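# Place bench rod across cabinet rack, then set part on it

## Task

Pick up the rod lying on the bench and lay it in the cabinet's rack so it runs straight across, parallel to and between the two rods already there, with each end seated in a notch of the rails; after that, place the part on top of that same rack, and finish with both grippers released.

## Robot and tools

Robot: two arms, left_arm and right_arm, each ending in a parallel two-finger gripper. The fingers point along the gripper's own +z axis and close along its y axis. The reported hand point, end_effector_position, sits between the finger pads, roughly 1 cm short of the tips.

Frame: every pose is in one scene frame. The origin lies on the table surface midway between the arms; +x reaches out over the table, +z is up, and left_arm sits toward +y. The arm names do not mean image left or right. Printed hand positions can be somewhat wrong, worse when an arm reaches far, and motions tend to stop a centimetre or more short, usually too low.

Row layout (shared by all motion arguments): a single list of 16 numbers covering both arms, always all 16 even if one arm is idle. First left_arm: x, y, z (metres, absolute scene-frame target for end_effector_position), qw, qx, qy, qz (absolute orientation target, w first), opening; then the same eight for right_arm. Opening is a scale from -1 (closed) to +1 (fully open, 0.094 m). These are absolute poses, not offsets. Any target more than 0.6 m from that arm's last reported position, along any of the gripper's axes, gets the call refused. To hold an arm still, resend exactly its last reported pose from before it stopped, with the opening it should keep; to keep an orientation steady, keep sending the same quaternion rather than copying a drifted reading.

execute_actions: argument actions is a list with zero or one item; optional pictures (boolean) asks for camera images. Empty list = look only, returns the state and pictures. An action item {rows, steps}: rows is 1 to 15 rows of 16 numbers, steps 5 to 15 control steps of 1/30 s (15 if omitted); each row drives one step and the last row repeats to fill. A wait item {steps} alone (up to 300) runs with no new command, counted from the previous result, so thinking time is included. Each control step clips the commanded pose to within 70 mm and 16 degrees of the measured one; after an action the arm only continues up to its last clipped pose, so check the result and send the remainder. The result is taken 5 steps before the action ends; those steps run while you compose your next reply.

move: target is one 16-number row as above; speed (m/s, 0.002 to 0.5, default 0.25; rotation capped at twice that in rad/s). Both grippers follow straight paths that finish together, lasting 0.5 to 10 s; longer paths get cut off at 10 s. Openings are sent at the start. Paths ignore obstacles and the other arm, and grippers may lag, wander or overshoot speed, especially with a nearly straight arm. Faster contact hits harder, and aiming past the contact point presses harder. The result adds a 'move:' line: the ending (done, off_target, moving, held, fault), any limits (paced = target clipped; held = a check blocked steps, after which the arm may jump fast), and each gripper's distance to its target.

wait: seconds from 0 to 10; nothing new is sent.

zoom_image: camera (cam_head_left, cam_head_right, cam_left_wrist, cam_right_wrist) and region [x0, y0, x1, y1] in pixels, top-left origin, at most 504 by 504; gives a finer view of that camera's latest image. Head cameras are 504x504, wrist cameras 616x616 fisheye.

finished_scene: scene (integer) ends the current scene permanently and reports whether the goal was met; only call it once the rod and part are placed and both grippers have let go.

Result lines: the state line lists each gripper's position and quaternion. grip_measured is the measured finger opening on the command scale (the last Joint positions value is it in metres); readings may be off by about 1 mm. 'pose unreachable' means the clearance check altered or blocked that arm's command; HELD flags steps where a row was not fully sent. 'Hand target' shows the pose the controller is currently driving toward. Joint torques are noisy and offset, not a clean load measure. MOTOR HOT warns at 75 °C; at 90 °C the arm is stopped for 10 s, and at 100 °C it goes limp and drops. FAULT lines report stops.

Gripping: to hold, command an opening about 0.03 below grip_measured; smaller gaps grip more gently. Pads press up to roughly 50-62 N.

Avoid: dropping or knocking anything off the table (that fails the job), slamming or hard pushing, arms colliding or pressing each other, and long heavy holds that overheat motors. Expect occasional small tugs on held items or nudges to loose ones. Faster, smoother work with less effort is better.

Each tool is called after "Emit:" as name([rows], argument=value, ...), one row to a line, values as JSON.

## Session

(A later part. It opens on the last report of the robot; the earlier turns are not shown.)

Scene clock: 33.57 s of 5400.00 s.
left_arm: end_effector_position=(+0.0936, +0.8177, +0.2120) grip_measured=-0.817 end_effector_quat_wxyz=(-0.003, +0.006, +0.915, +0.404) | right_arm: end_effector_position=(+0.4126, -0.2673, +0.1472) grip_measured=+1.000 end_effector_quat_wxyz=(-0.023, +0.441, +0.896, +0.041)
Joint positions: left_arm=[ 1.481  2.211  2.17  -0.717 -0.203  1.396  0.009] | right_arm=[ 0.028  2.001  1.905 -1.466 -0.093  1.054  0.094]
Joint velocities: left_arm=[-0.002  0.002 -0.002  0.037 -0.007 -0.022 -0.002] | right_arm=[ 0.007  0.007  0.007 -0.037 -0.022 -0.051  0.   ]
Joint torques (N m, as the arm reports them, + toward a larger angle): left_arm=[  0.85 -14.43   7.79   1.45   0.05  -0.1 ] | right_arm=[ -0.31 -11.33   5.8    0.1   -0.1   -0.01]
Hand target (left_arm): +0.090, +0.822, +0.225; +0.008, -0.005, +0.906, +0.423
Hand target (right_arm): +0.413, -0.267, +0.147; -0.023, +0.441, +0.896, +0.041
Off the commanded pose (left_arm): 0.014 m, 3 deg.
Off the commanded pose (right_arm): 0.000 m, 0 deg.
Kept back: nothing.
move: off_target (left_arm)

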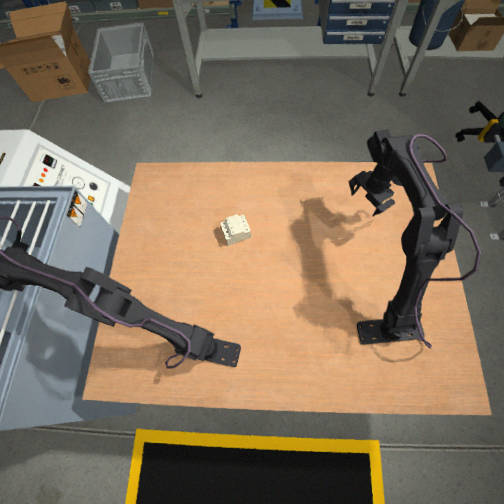

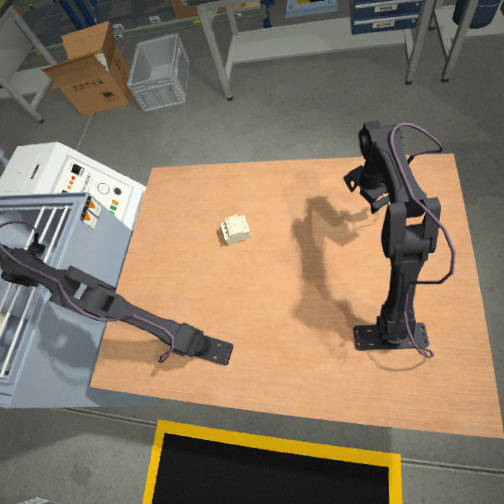

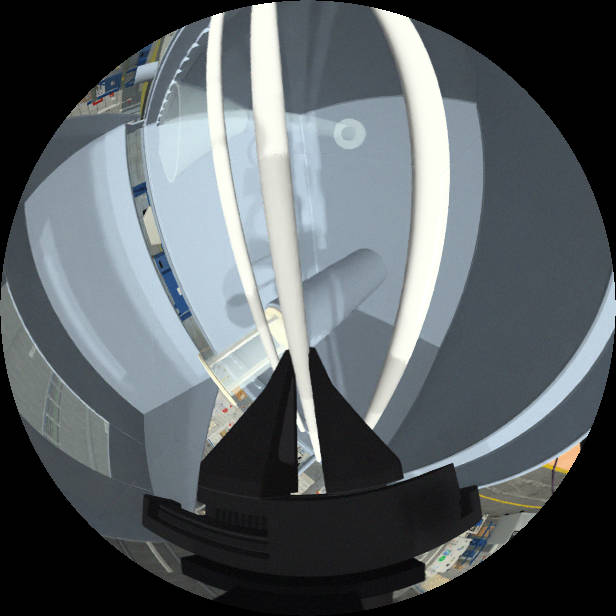

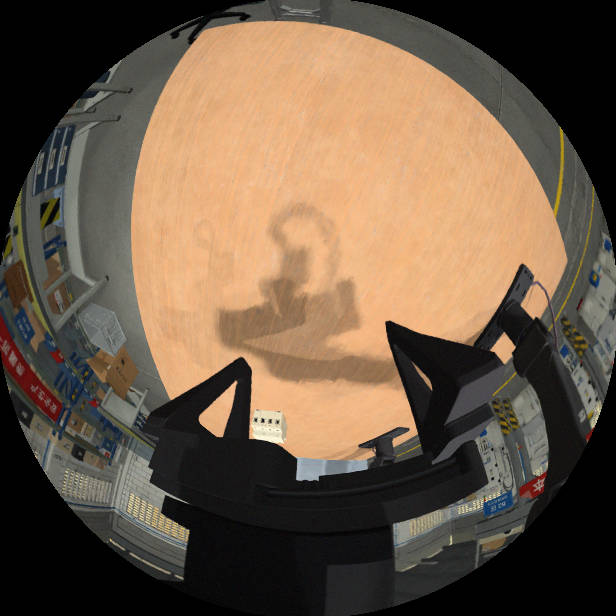

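Emit:
move(target=[0.092,0.822,0.243,0.008,-0.005,0.906,0.423,-0.845, 0.4126,-0.2673,0.1472,-0.023,0.441,0.896,0.041,1], speed=0.02)

Emit:
move(target=[0.112,0.822,0.243,0.008,-0.005,0.906,0.423,-0.845, 0.4126,-0.2673,0.1472,-0.023,0.441,0.896,0.041,1], speed=0.02)

Emit:
zoom_image(camera="cam_head_left", region=[0, 160, 100, 260])

Emit:
zoom_image(camera="cam_left_wrist", region=[270, 400, 370, 500])

Scene clock: 35.73 s of 5400.00 s.
left_arm: end_effector_position=(+0.0939, +0.8183, +0.2366) grip_measured=-0.817 end_effector_quat_wxyz=(+0.001, +0.005, +0.908, +0.418) | right_arm: end_effector_position=(+0.4126, -0.2673, +0.1472) grip_measured=+1.000 end_effector_quat_wxyz=(-0.023, +0.441, +0.896, +0.041)
Joint positions: left_arm=[ 1.481  2.211  2.247 -0.763 -0.202  1.397  0.009] | right_arm=[ 0.028  2.001  1.905 -1.466 -0.093  1.054  0.094]
Joint velocities: left_arm=[-0.012 -0.007  0.002 -0.037 -0.007 -0.037 -0.001] | right_arm=[-0.002 -0.002 -0.002 -0.022 -0.081  0.051  0.   ]
Joint torques (N m, as the arm reports them, + toward a larger angle): left_arm=[  0.53 -12.16  11.04   1.21   0.01  -0.12] | right_arm=[ -0.11 -11.25   5.98   0.16  -0.09  -0.01]
Hand target (left_arm): +0.092, +0.821, +0.243; +0.008, -0.005, +0.906, +0.424
Hand target (right_arm): +0.413, -0.267, +0.147; -0.023, +0.441, +0.896, +0.041
Off the commanded pose (left_arm): 0.008 m, 1 deg.
Off the commanded pose (right_arm): 0.000 m, 0 deg.
Kept back: nothing.
move: done

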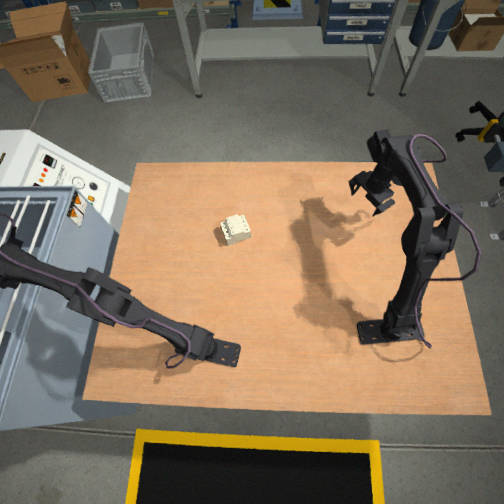

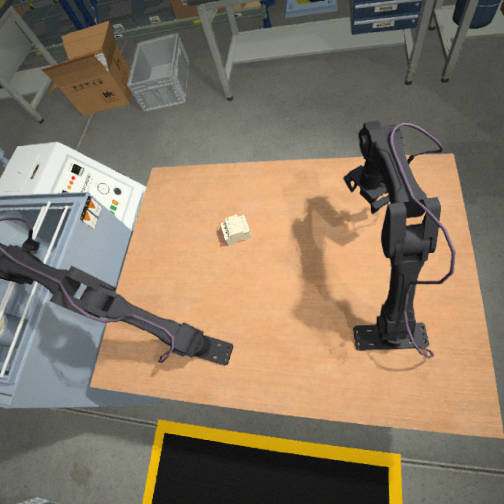

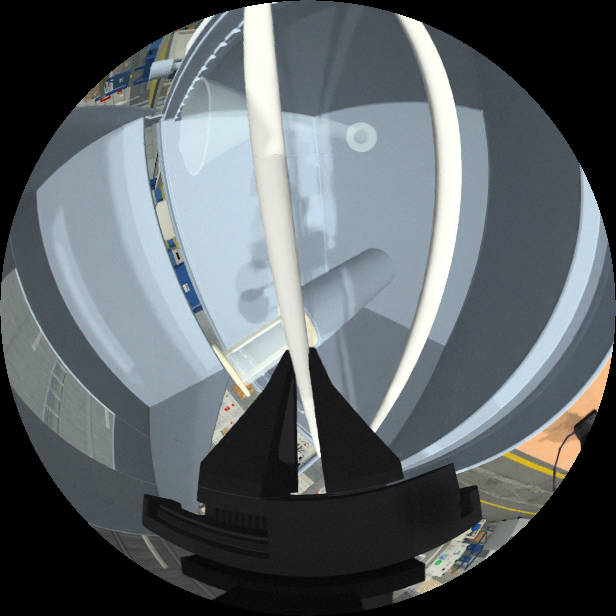

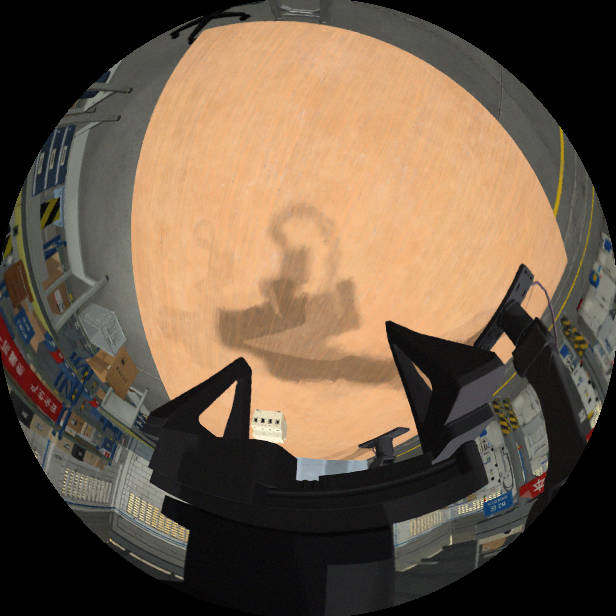

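Scene clock: 37.17 s of 5400.00 s.
left_arm: end_effector_position=(+0.1062, +0.8214, +0.2309) grip_measured=-0.817 end_effector_quat_wxyz=(+0.003, +0.000, +0.911, +0.412) | right_arm: end_effector_position=(+0.4126, -0.2673, +0.1472) grip_measured=+1.000 end_effector_quat_wxyz=(-0.023, +0.441, +0.896, +0.041)
Joint positions: left_arm=[ 1.459  2.26   2.318 -0.801 -0.215  1.369  0.009] | right_arm=[ 0.028  2.001  1.905 -1.466 -0.093  1.054  0.094]
Joint velocities: left_arm=[-0.007  0.007  0.002  0.051  0.007  0.007  0.   ] | right_arm=[-0.017  0.007  0.012 -0.081  0.066  0.007  0.   ]
Joint torques (N m, as the arm reports them, + toward a larger angle): left_arm=[ -0.68 -13.15  11.08   1.19  -0.12  -0.15] | right_arm=[ -0.2  -11.19   5.9    0.12  -0.07   0.  ]
Hand target (left_arm): +0.112, +0.822, +0.243; +0.008, -0.005, +0.906, +0.423
Hand target (right_arm): +0.413, -0.267, +0.147; -0.023, +0.441, +0.896, +0.041
Off the commanded pose (left_arm): 0.013 m, 2 deg.
Off the commanded pose (right_arm): 0.000 m, 0 deg.
Kept back: nothing.
move: off_target (left_arm)

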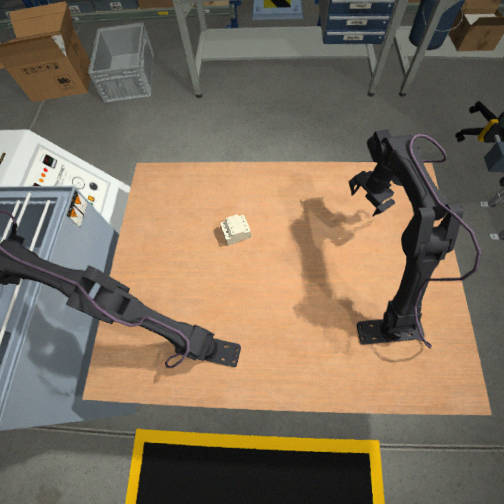

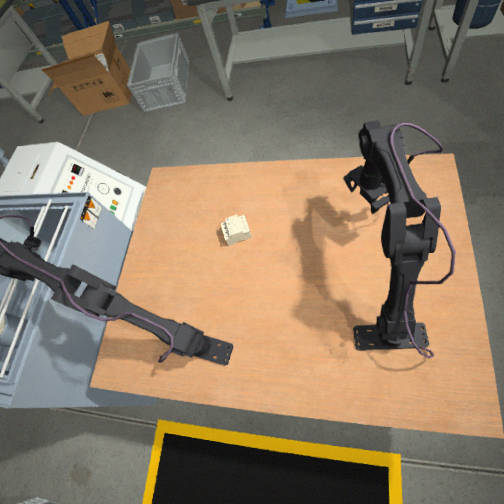

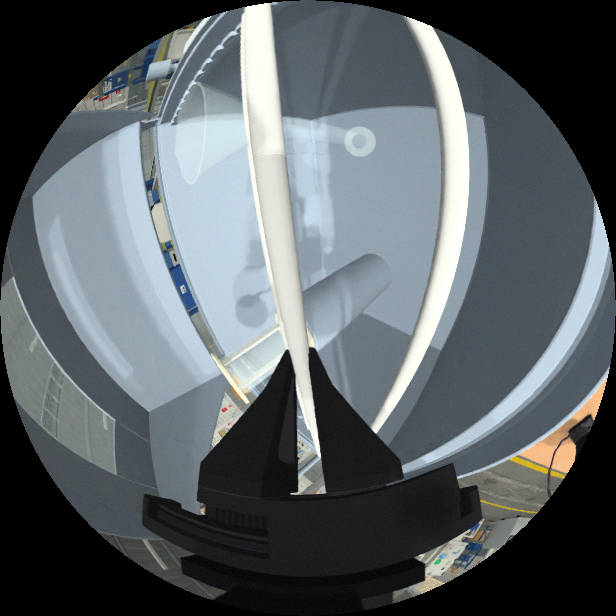

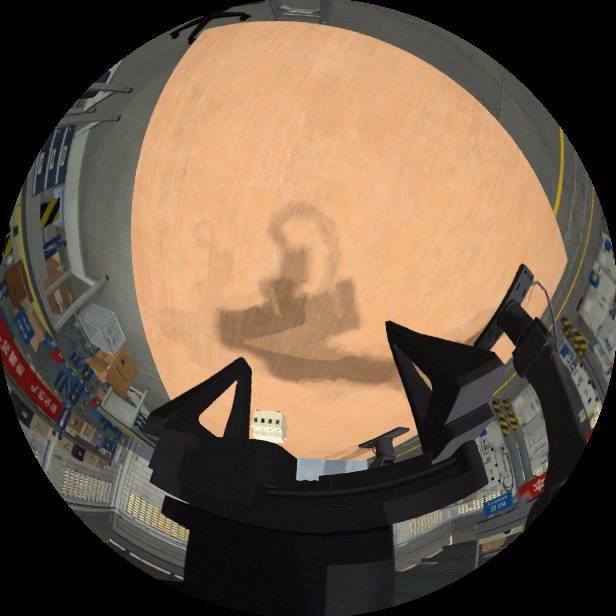

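Region (0, 160, 100, 260) of cam_head_left's 504x504 image, scaled by 5.040, with more detail than that image has.

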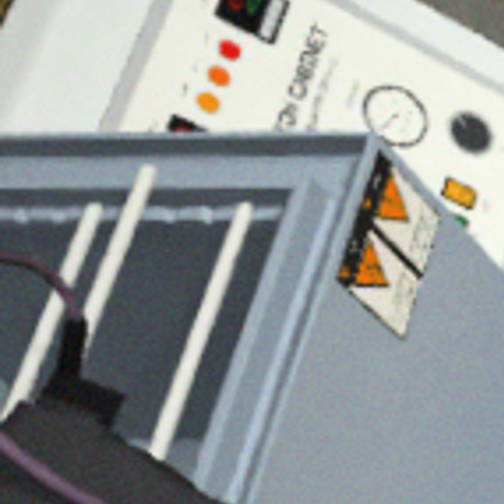

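Region (270, 400, 370, 500) of cam_left_wrist's 616x616 image, scaled by 5.040, with more detail than that image has.

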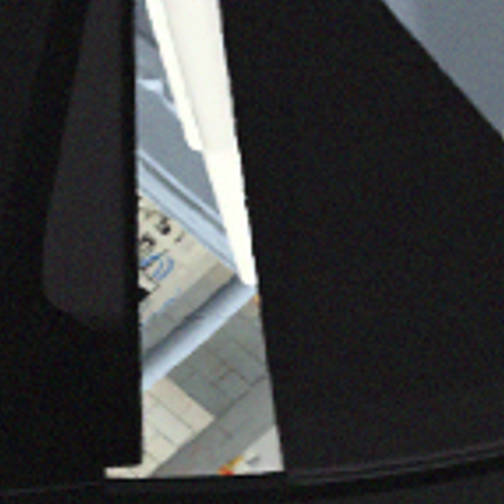

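Emit:
move(target=[0.097,0.820,0.232,0.008,-0.005,0.906,0.423,-0.845, 0.4126,-0.2673,0.1472,-0.023,0.441,0.896,0.041,1], speed=0.01)

Emit:
zoom_image(camera="cam_head_left", region=[0, 160, 100, 260])

Emit:
zoom_image(camera="cam_left_wrist", region=[270, 400, 370, 500])

Scene clock: 39.30 s of 5400.00 s.
left_arm: end_effector_position=(+0.1033, +0.8173, +0.2105) grip_measured=-0.817 end_effector_quat_wxyz=(+0.003, +0.001, +0.917, +0.399) | right_arm: end_effector_position=(+0.4126, -0.2673, +0.1472) grip_measured=+1.000 end_effector_quat_wxyz=(-0.023, +0.441, +0.896, +0.041)
Joint positions: left_arm=[ 1.464  2.232  2.206 -0.743 -0.205  1.369  0.009] | right_arm=[ 0.028  2.001  1.905 -1.466 -0.093  1.054  0.094]
Joint velocities: left_arm=[-0.007 -0.002 -0.007 -0.022 -0.037 -0.022  0.001] | right_arm=[-0.007 -0.012 -0.007 -0.007 -0.066  0.007  0.   ]
Joint torques (N m, as the arm reports them, + toward a larger angle): left_arm=[  0.87 -15.85   7.98   1.4   -0.03   0.03] | right_arm=[ -0.33 -11.14   5.74   0.16  -0.08   0.03]
Hand target (left_arm): +0.097, +0.819, +0.232; +0.007, -0.005, +0.906, +0.423
Hand target (right_arm): +0.413, -0.267, +0.147; -0.023, +0.441, +0.896, +0.041
Off the commanded pose (left_arm): 0.023 m, 3 deg.
Off the commanded pose (right_arm): 0.000 m, 0 deg.
Kept back: nothing.
move: off_target (left_arm)

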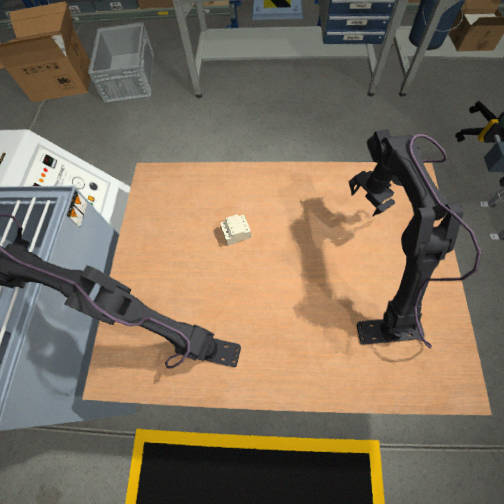

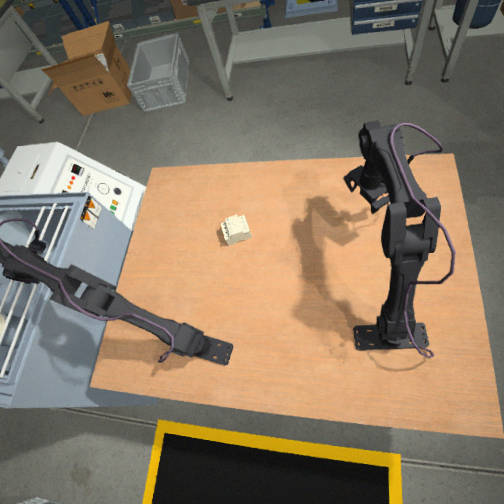

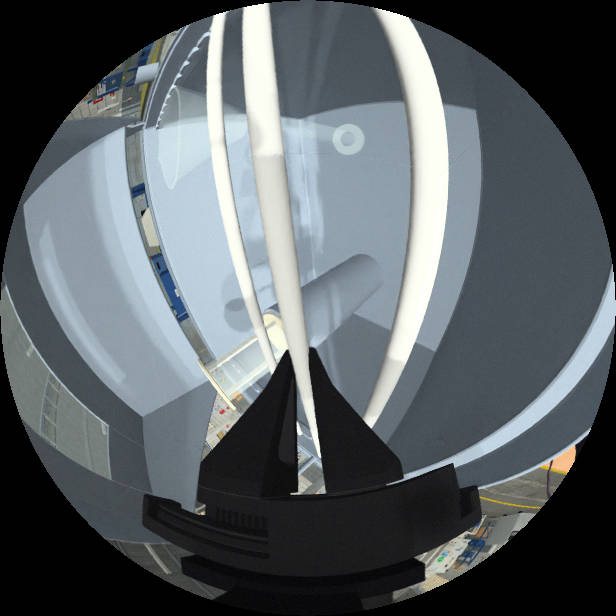

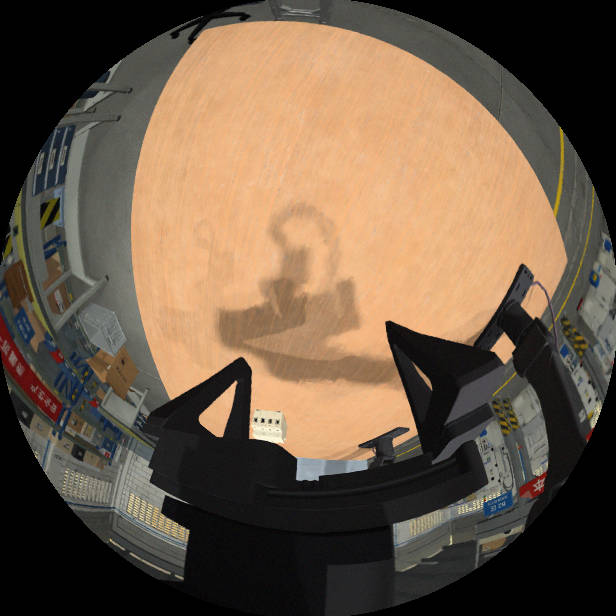

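Region (0, 160, 100, 260) of cam_head_left's 504x504 image, scaled by 5.040, with more detail than that image has.

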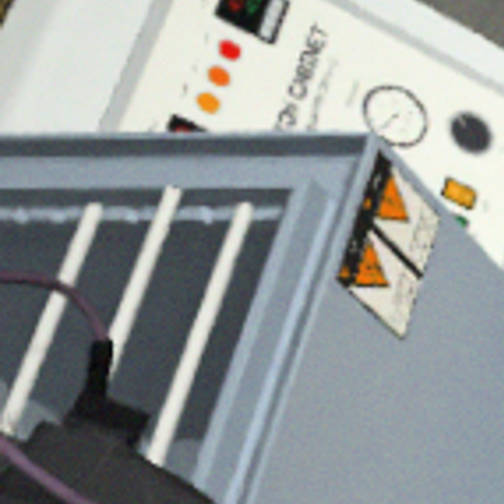

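Region (270, 400, 370, 500) of cam_left_wrist's 616x616 image, scaled by 5.040, with more detail than that image has.

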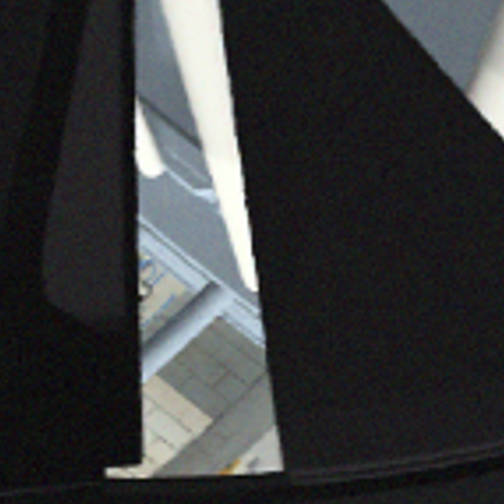

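Emit:
move(target=[0.094,0.832,0.213,0.008,-0.005,0.906,0.423,-0.845, 0.4126,-0.2673,0.1472,-0.023,0.441,0.896,0.041,1], speed=0.01)

Emit:
zoom_image(camera="cam_head_left", region=[0, 160, 100, 260])

Emit:
zoom_image(camera="cam_left_wrist", region=[270, 400, 370, 500])

Scene clock: 42.47 s of 5400.00 s.
left_arm: end_effector_position=(+0.1008, +0.8246, +0.2138) grip_measured=-0.817 end_effector_quat_wxyz=(+0.009, -0.002, +0.910, +0.414) | right_arm: end_effector_position=(+0.4126, -0.2673, +0.1472) grip_measured=+1.000 end_effector_quat_wxyz=(-0.023, +0.441, +0.896, +0.041)
Joint positions: left_arm=[ 1.474  2.232  2.195 -0.697 -0.197  1.373  0.009] | right_arm=[ 0.028  2.001  1.905 -1.466 -0.093  1.054  0.094]
Joint velocities: left_arm=[-0.002 -0.002 -0.007  0.051 -0.037  0.037  0.   ] | right_arm=[-0.002 -0.007 -0.017  0.037  0.081  0.022  0.   ]
Joint torques (N m, as the arm reports them, + toward a larger angle): left_arm=[  1.09 -12.66   7.78   1.47  -0.03   0.09] | right_arm=[  0.   -11.24   5.7    0.15  -0.04  -0.01]
Hand target (left_arm): +0.094, +0.832, +0.213; +0.007, -0.005, +0.906, +0.423
Hand target (right_arm): +0.413, -0.267, +0.147; -0.023, +0.441, +0.896, +0.041
Off the commanded pose (left_arm): 0.010 m, 1 deg.
Off the commanded pose (right_arm): 0.000 m, 0 deg.
Kept back: nothing.
move: done

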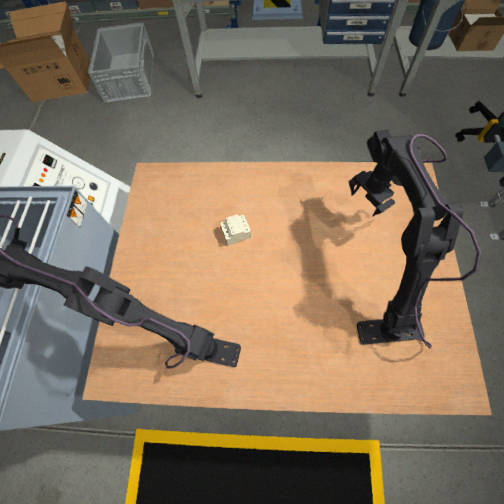

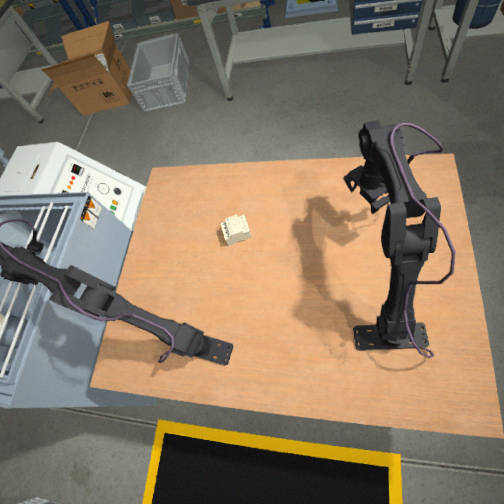

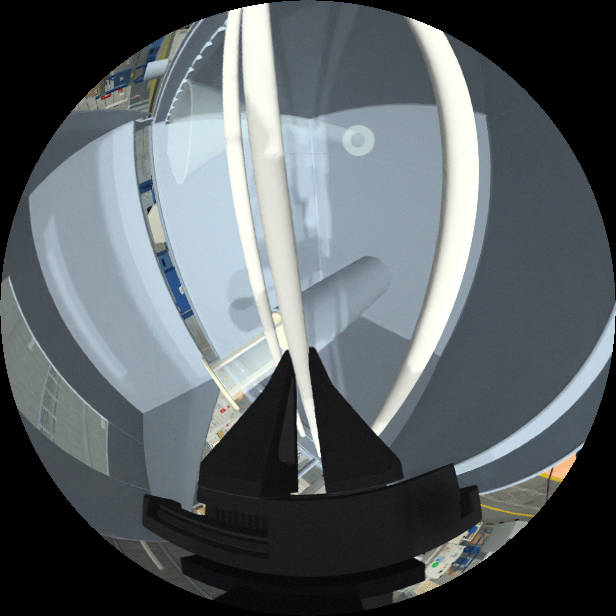

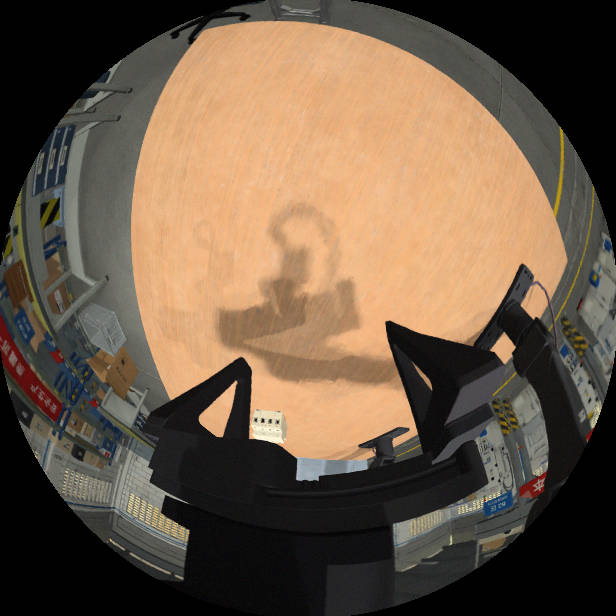

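Region (0, 160, 100, 260) of cam_head_left's 504x504 image, scaled by 5.040, with more detail than that image has.

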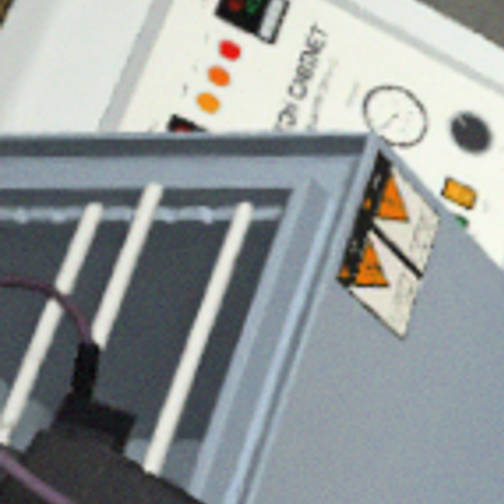

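Region (270, 400, 370, 500) of cam_left_wrist's 616x616 image, scaled by 5.040, with more detail than that image has.

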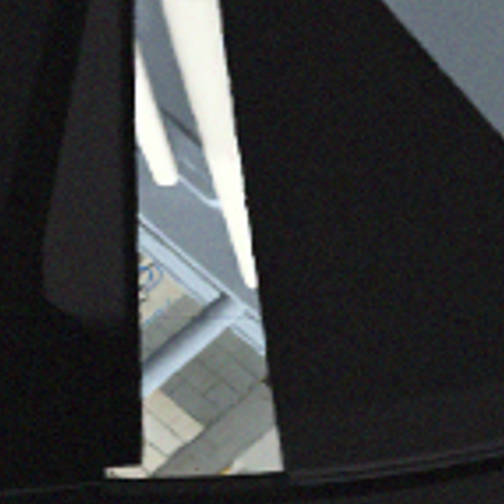

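Emit:
move(target=[0.098,0.830,0.205,0.004,-0.002,0.906,0.423,-0.845, 0.4126,-0.2673,0.1472,-0.023,0.441,0.896,0.041,1], speed=0.006)

Emit:
zoom_image(camera="cam_head_left", region=[0, 160, 100, 260])

Emit:
zoom_image(camera="cam_left_wrist", region=[270, 400, 370, 500])

Scene clock: 44.70 s of 5400.00 s.
left_arm: end_effector_position=(+0.1010, +0.8251, +0.1999) grip_measured=-0.817 end_effector_quat_wxyz=(+0.006, +0.003, +0.912, +0.410) | right_arm: end_effector_position=(+0.4126, -0.2673, +0.1472) grip_measured=+1.000 end_effector_quat_wxyz=(-0.023, +0.441, +0.896, +0.041)
Joint positions: left_arm=[ 1.474  2.232  2.147 -0.659 -0.196  1.382  0.009] | right_arm=[ 0.028  2.001  1.905 -1.466 -0.093  1.054  0.094]
Joint velocities: left_arm=[-0.012  0.007 -0.007 -0.007 -0.051 -0.007 -0.001] | right_arm=[-0.027  0.007 -0.002 -0.022  0.022 -0.051  0.   ]
Joint torques (N m, as the arm reports them, + toward a larger angle): left_arm=[  0.37 -13.4    8.11   1.44  -0.14   0.01] | right_arm=[ -0.33 -11.21   5.69   0.17  -0.1    0.01]
Hand target (left_arm): +0.098, +0.830, +0.205; +0.004, -0.002, +0.906, +0.423
Hand target (right_arm): +0.413, -0.267, +0.147; -0.023, +0.441, +0.896, +0.041
Off the commanded pose (left_arm): 0.008 m, 2 deg.
Off the commanded pose (right_arm): 0.000 m, 0 deg.
Kept back: nothing.
move: done

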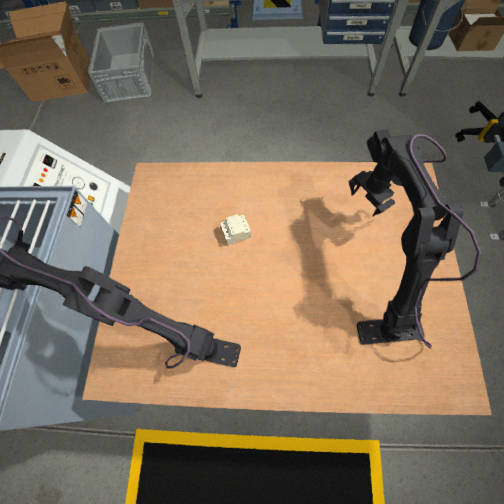

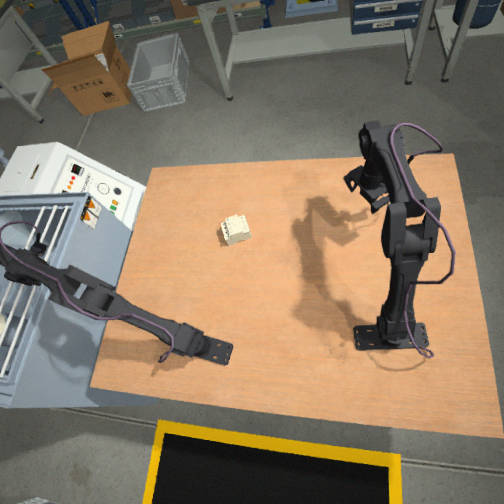

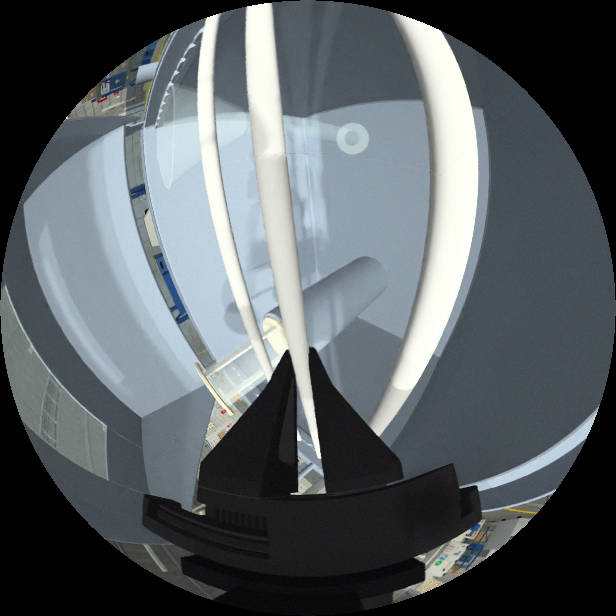

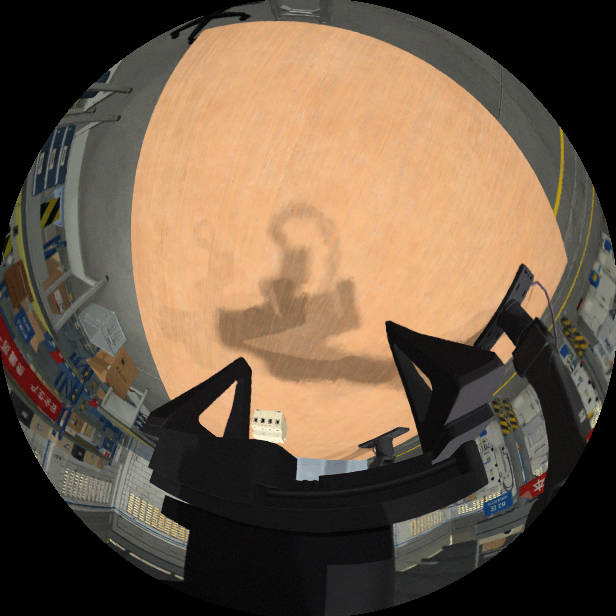

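Region (0, 160, 100, 260) of cam_head_left's 504x504 image, scaled by 5.040, with more detail than that image has.

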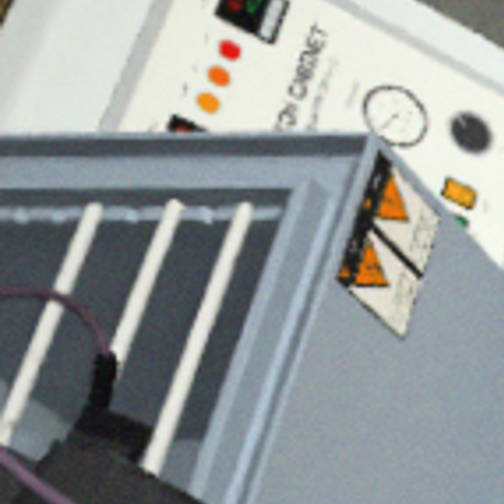

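Region (270, 400, 370, 500) of cam_left_wrist's 616x616 image, scaled by 5.040, with more detail than that image has.

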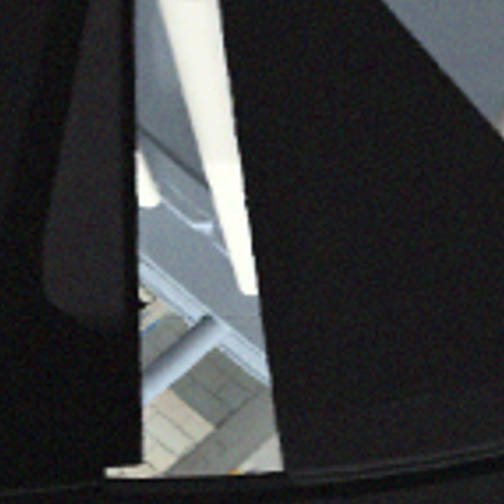

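Emit:
move(target=[0.098,0.831,0.203,-0.004,-0.019,0.906,0.423,-0.845, 0.4126,-0.2673,0.1472,-0.023,0.441,0.896,0.041,1], speed=0.008)

Emit:
zoom_image(camera="cam_head_left", region=[0, 180, 70, 250])

Emit:
zoom_image(camera="cam_left_wrist", region=[280, 420, 340, 480])

Scene clock: 48.70 s of 5400.00 s.
left_arm: end_effector_position=(+0.1007, +0.8253, +0.2006) grip_measured=-0.817 end_effector_quat_wxyz=(+0.002, -0.001, +0.911, +0.412) | right_arm: end_effector_position=(+0.4126, -0.2673, +0.1472) grip_measured=+1.000 end_effector_quat_wxyz=(-0.023, +0.441, +0.896, +0.041)
Joint positions: left_arm=[ 1.471  2.232  2.147 -0.657 -0.209  1.377  0.009] | right_arm=[ 0.028  2.001  1.905 -1.466 -0.093  1.054  0.094]
Joint velocities: left_arm=[ 0.002  0.002 -0.002 -0.007 -0.007  0.007 -0.001] | right_arm=[ 0.007  0.002 -0.002 -0.022 -0.051  0.007  0.   ]
Joint torques (N m, as the arm reports them, + toward a larger angle): left_arm=[ -0.09 -12.31   9.35   1.38  -0.32  -0.24] | right_arm=[ -0.1  -11.08   6.05   0.09  -0.08  -0.03]
Hand target (left_arm): +0.098, +0.831, +0.203; -0.004, -0.019, +0.906, +0.423
Hand target (right_arm): +0.413, -0.267, +0.147; -0.023, +0.441, +0.896, +0.041
Off the commanded pose (left_arm): 0.007 m, 3 deg.
Off the commanded pose (right_arm): 0.000 m, 0 deg.
Kept back: nothing.
move: off_target (left_arm)

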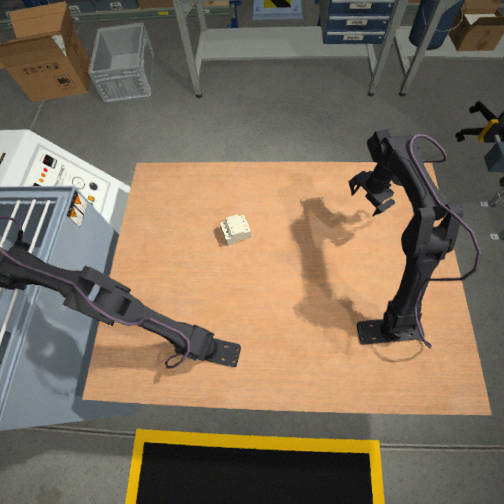

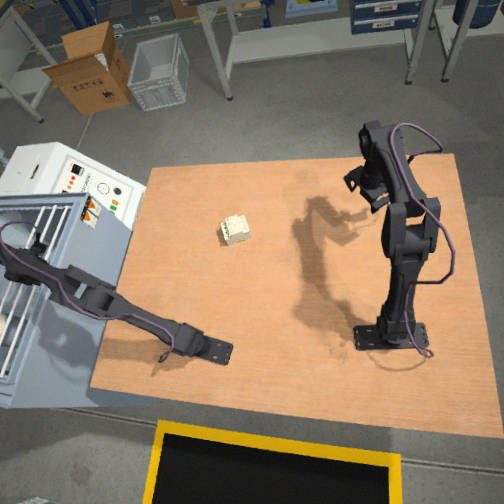

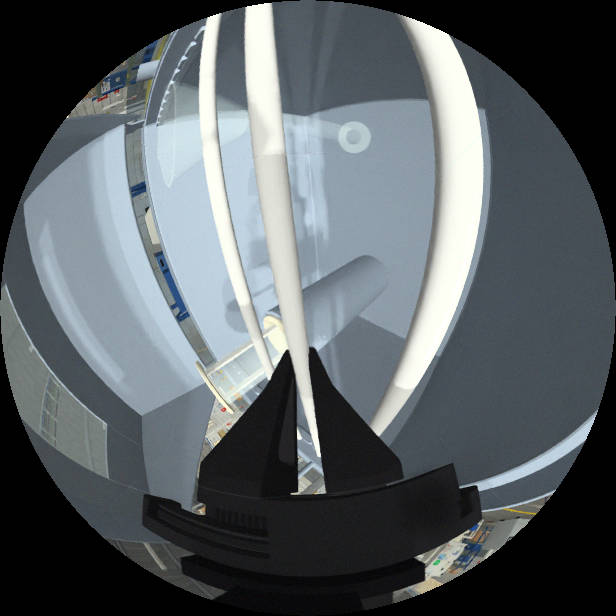

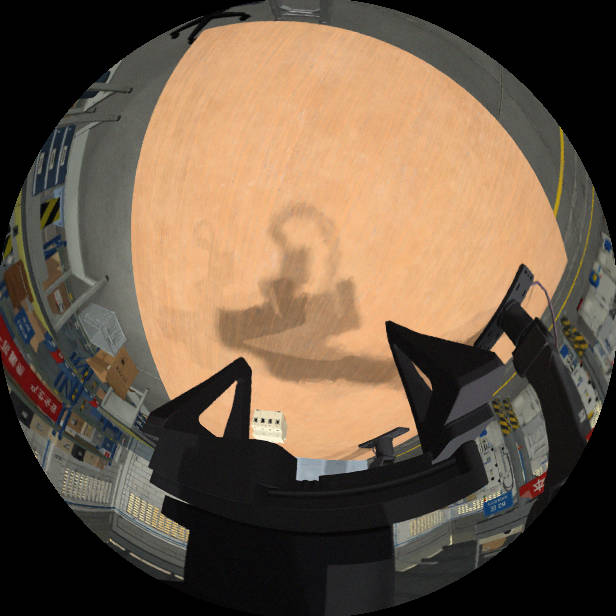

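Region (0, 180, 70, 250) of cam_head_left's 504x504 image, scaled by 7.200, with more detail than that image has.

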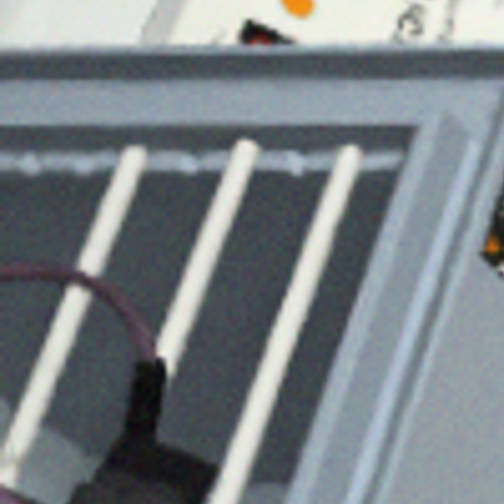

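Region (280, 420, 340, 480) of cam_left_wrist's 616x616 image, scaled by 8.400, with more detail than that image has.

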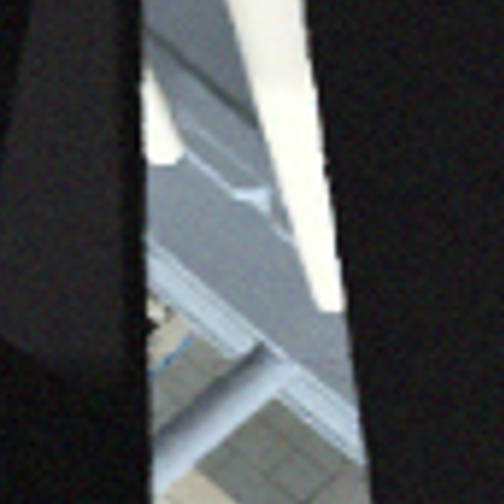

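Emit:
move(target=[0.099,0.829,0.203,0.003,-0.003,0.906,0.423,-0.62, 0.4126,-0.2673,0.1472,-0.023,0.441,0.896,0.041,1], speed=0.01)

Emit:
zoom_image(camera="cam_head_left", region=[0, 180, 70, 250])

Emit:
zoom_image(camera="cam_left_wrist", region=[270, 410, 350, 490])

Scene clock: 50.43 s of 5400.00 s.
left_arm: end_effector_position=(+0.1013, +0.8273, +0.1995) grip_measured=-0.622 end_effector_quat_wxyz=(+0.003, -0.001, +0.909, +0.416) | right_arm: end_effector_position=(+0.4126, -0.2673, +0.1472) grip_measured=+1.000 end_effector_quat_wxyz=(-0.023, +0.441, +0.896, +0.041)
Joint positions: left_arm=[ 1.471  2.232  2.135 -0.635 -0.209  1.377  0.018] | right_arm=[ 0.028  2.001  1.905 -1.466 -0.093  1.054  0.094]
Joint velocities: left_arm=[-0.007 -0.012 -0.012 -0.037 -0.037 -0.007 -0.001] | right_arm=[ 0.007  0.007 -0.002 -0.007 -0.095  0.007  0.   ]
Joint torques (N m, as the arm reports them, + toward a larger angle): left_arm=[  0.33 -13.79   7.76   1.34  -0.07   0.03] | right_arm=[ -0.06 -11.25   5.84   0.1   -0.12  -0.02]
Hand target (left_arm): +0.099, +0.829, +0.203; +0.003, -0.003, +0.906, +0.423
Hand target (right_arm): +0.413, -0.267, +0.147; -0.023, +0.441, +0.896, +0.041
Off the commanded pose (left_arm): 0.005 m, 1 deg.
Off the commanded pose (right_arm): 0.000 m, 0 deg.
Kept back: nothing.
move: done

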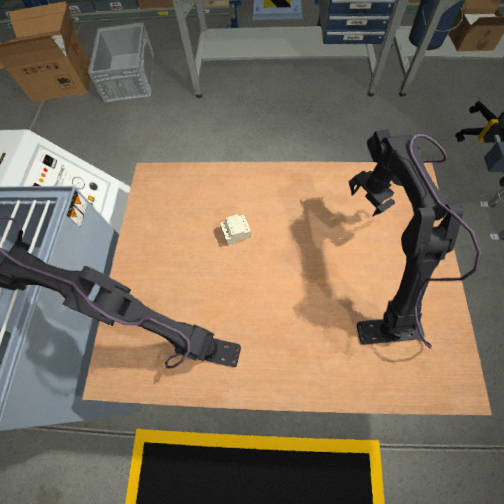

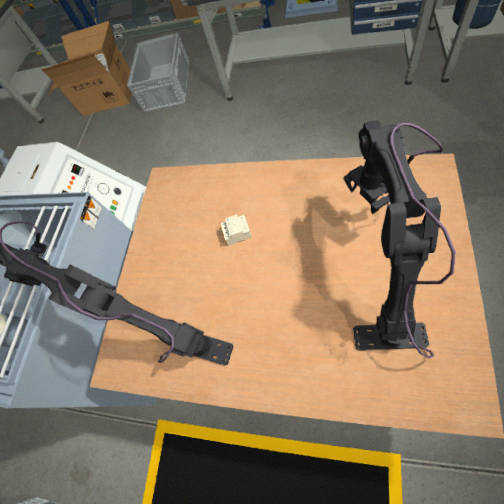

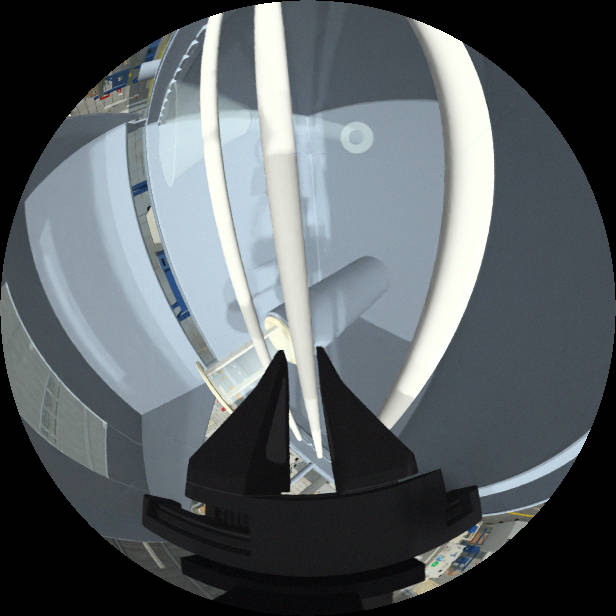

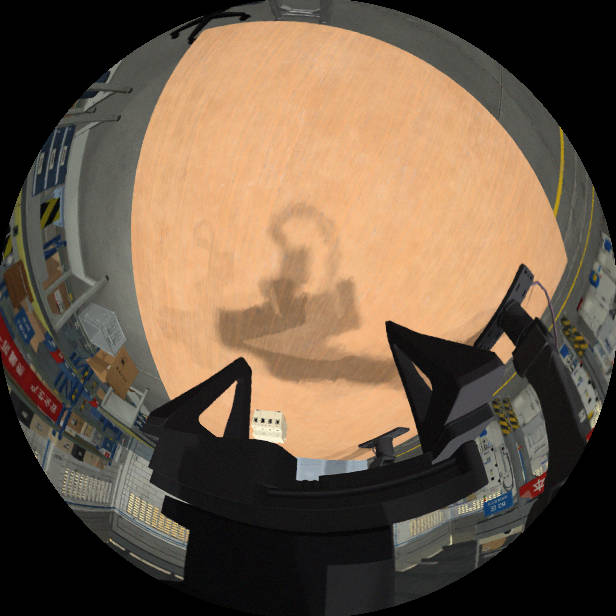

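Region (0, 180, 70, 250) of cam_head_left's 504x504 image, scaled by 7.200, with more detail than that image has.

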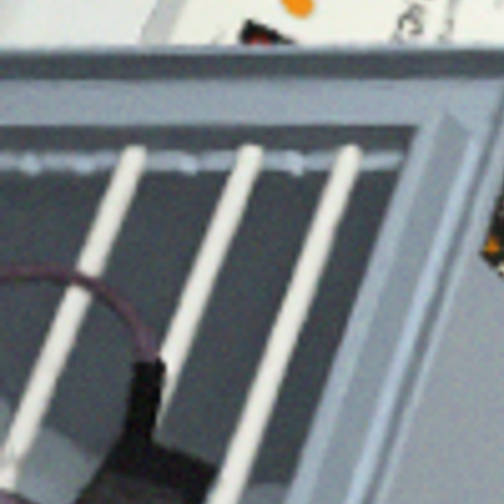

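Region (270, 410, 350, 490) of cam_left_wrist's 616x616 image, scaled by 6.300, with more detail than that image has.

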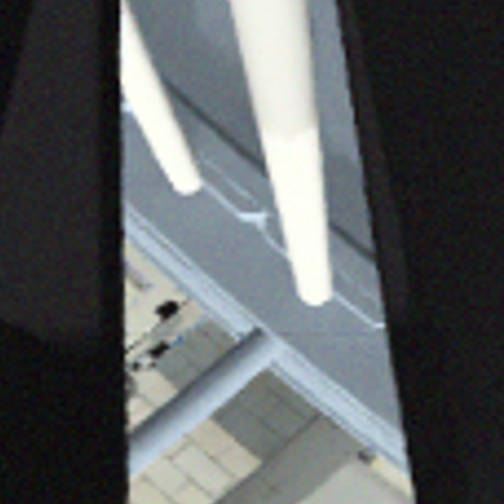

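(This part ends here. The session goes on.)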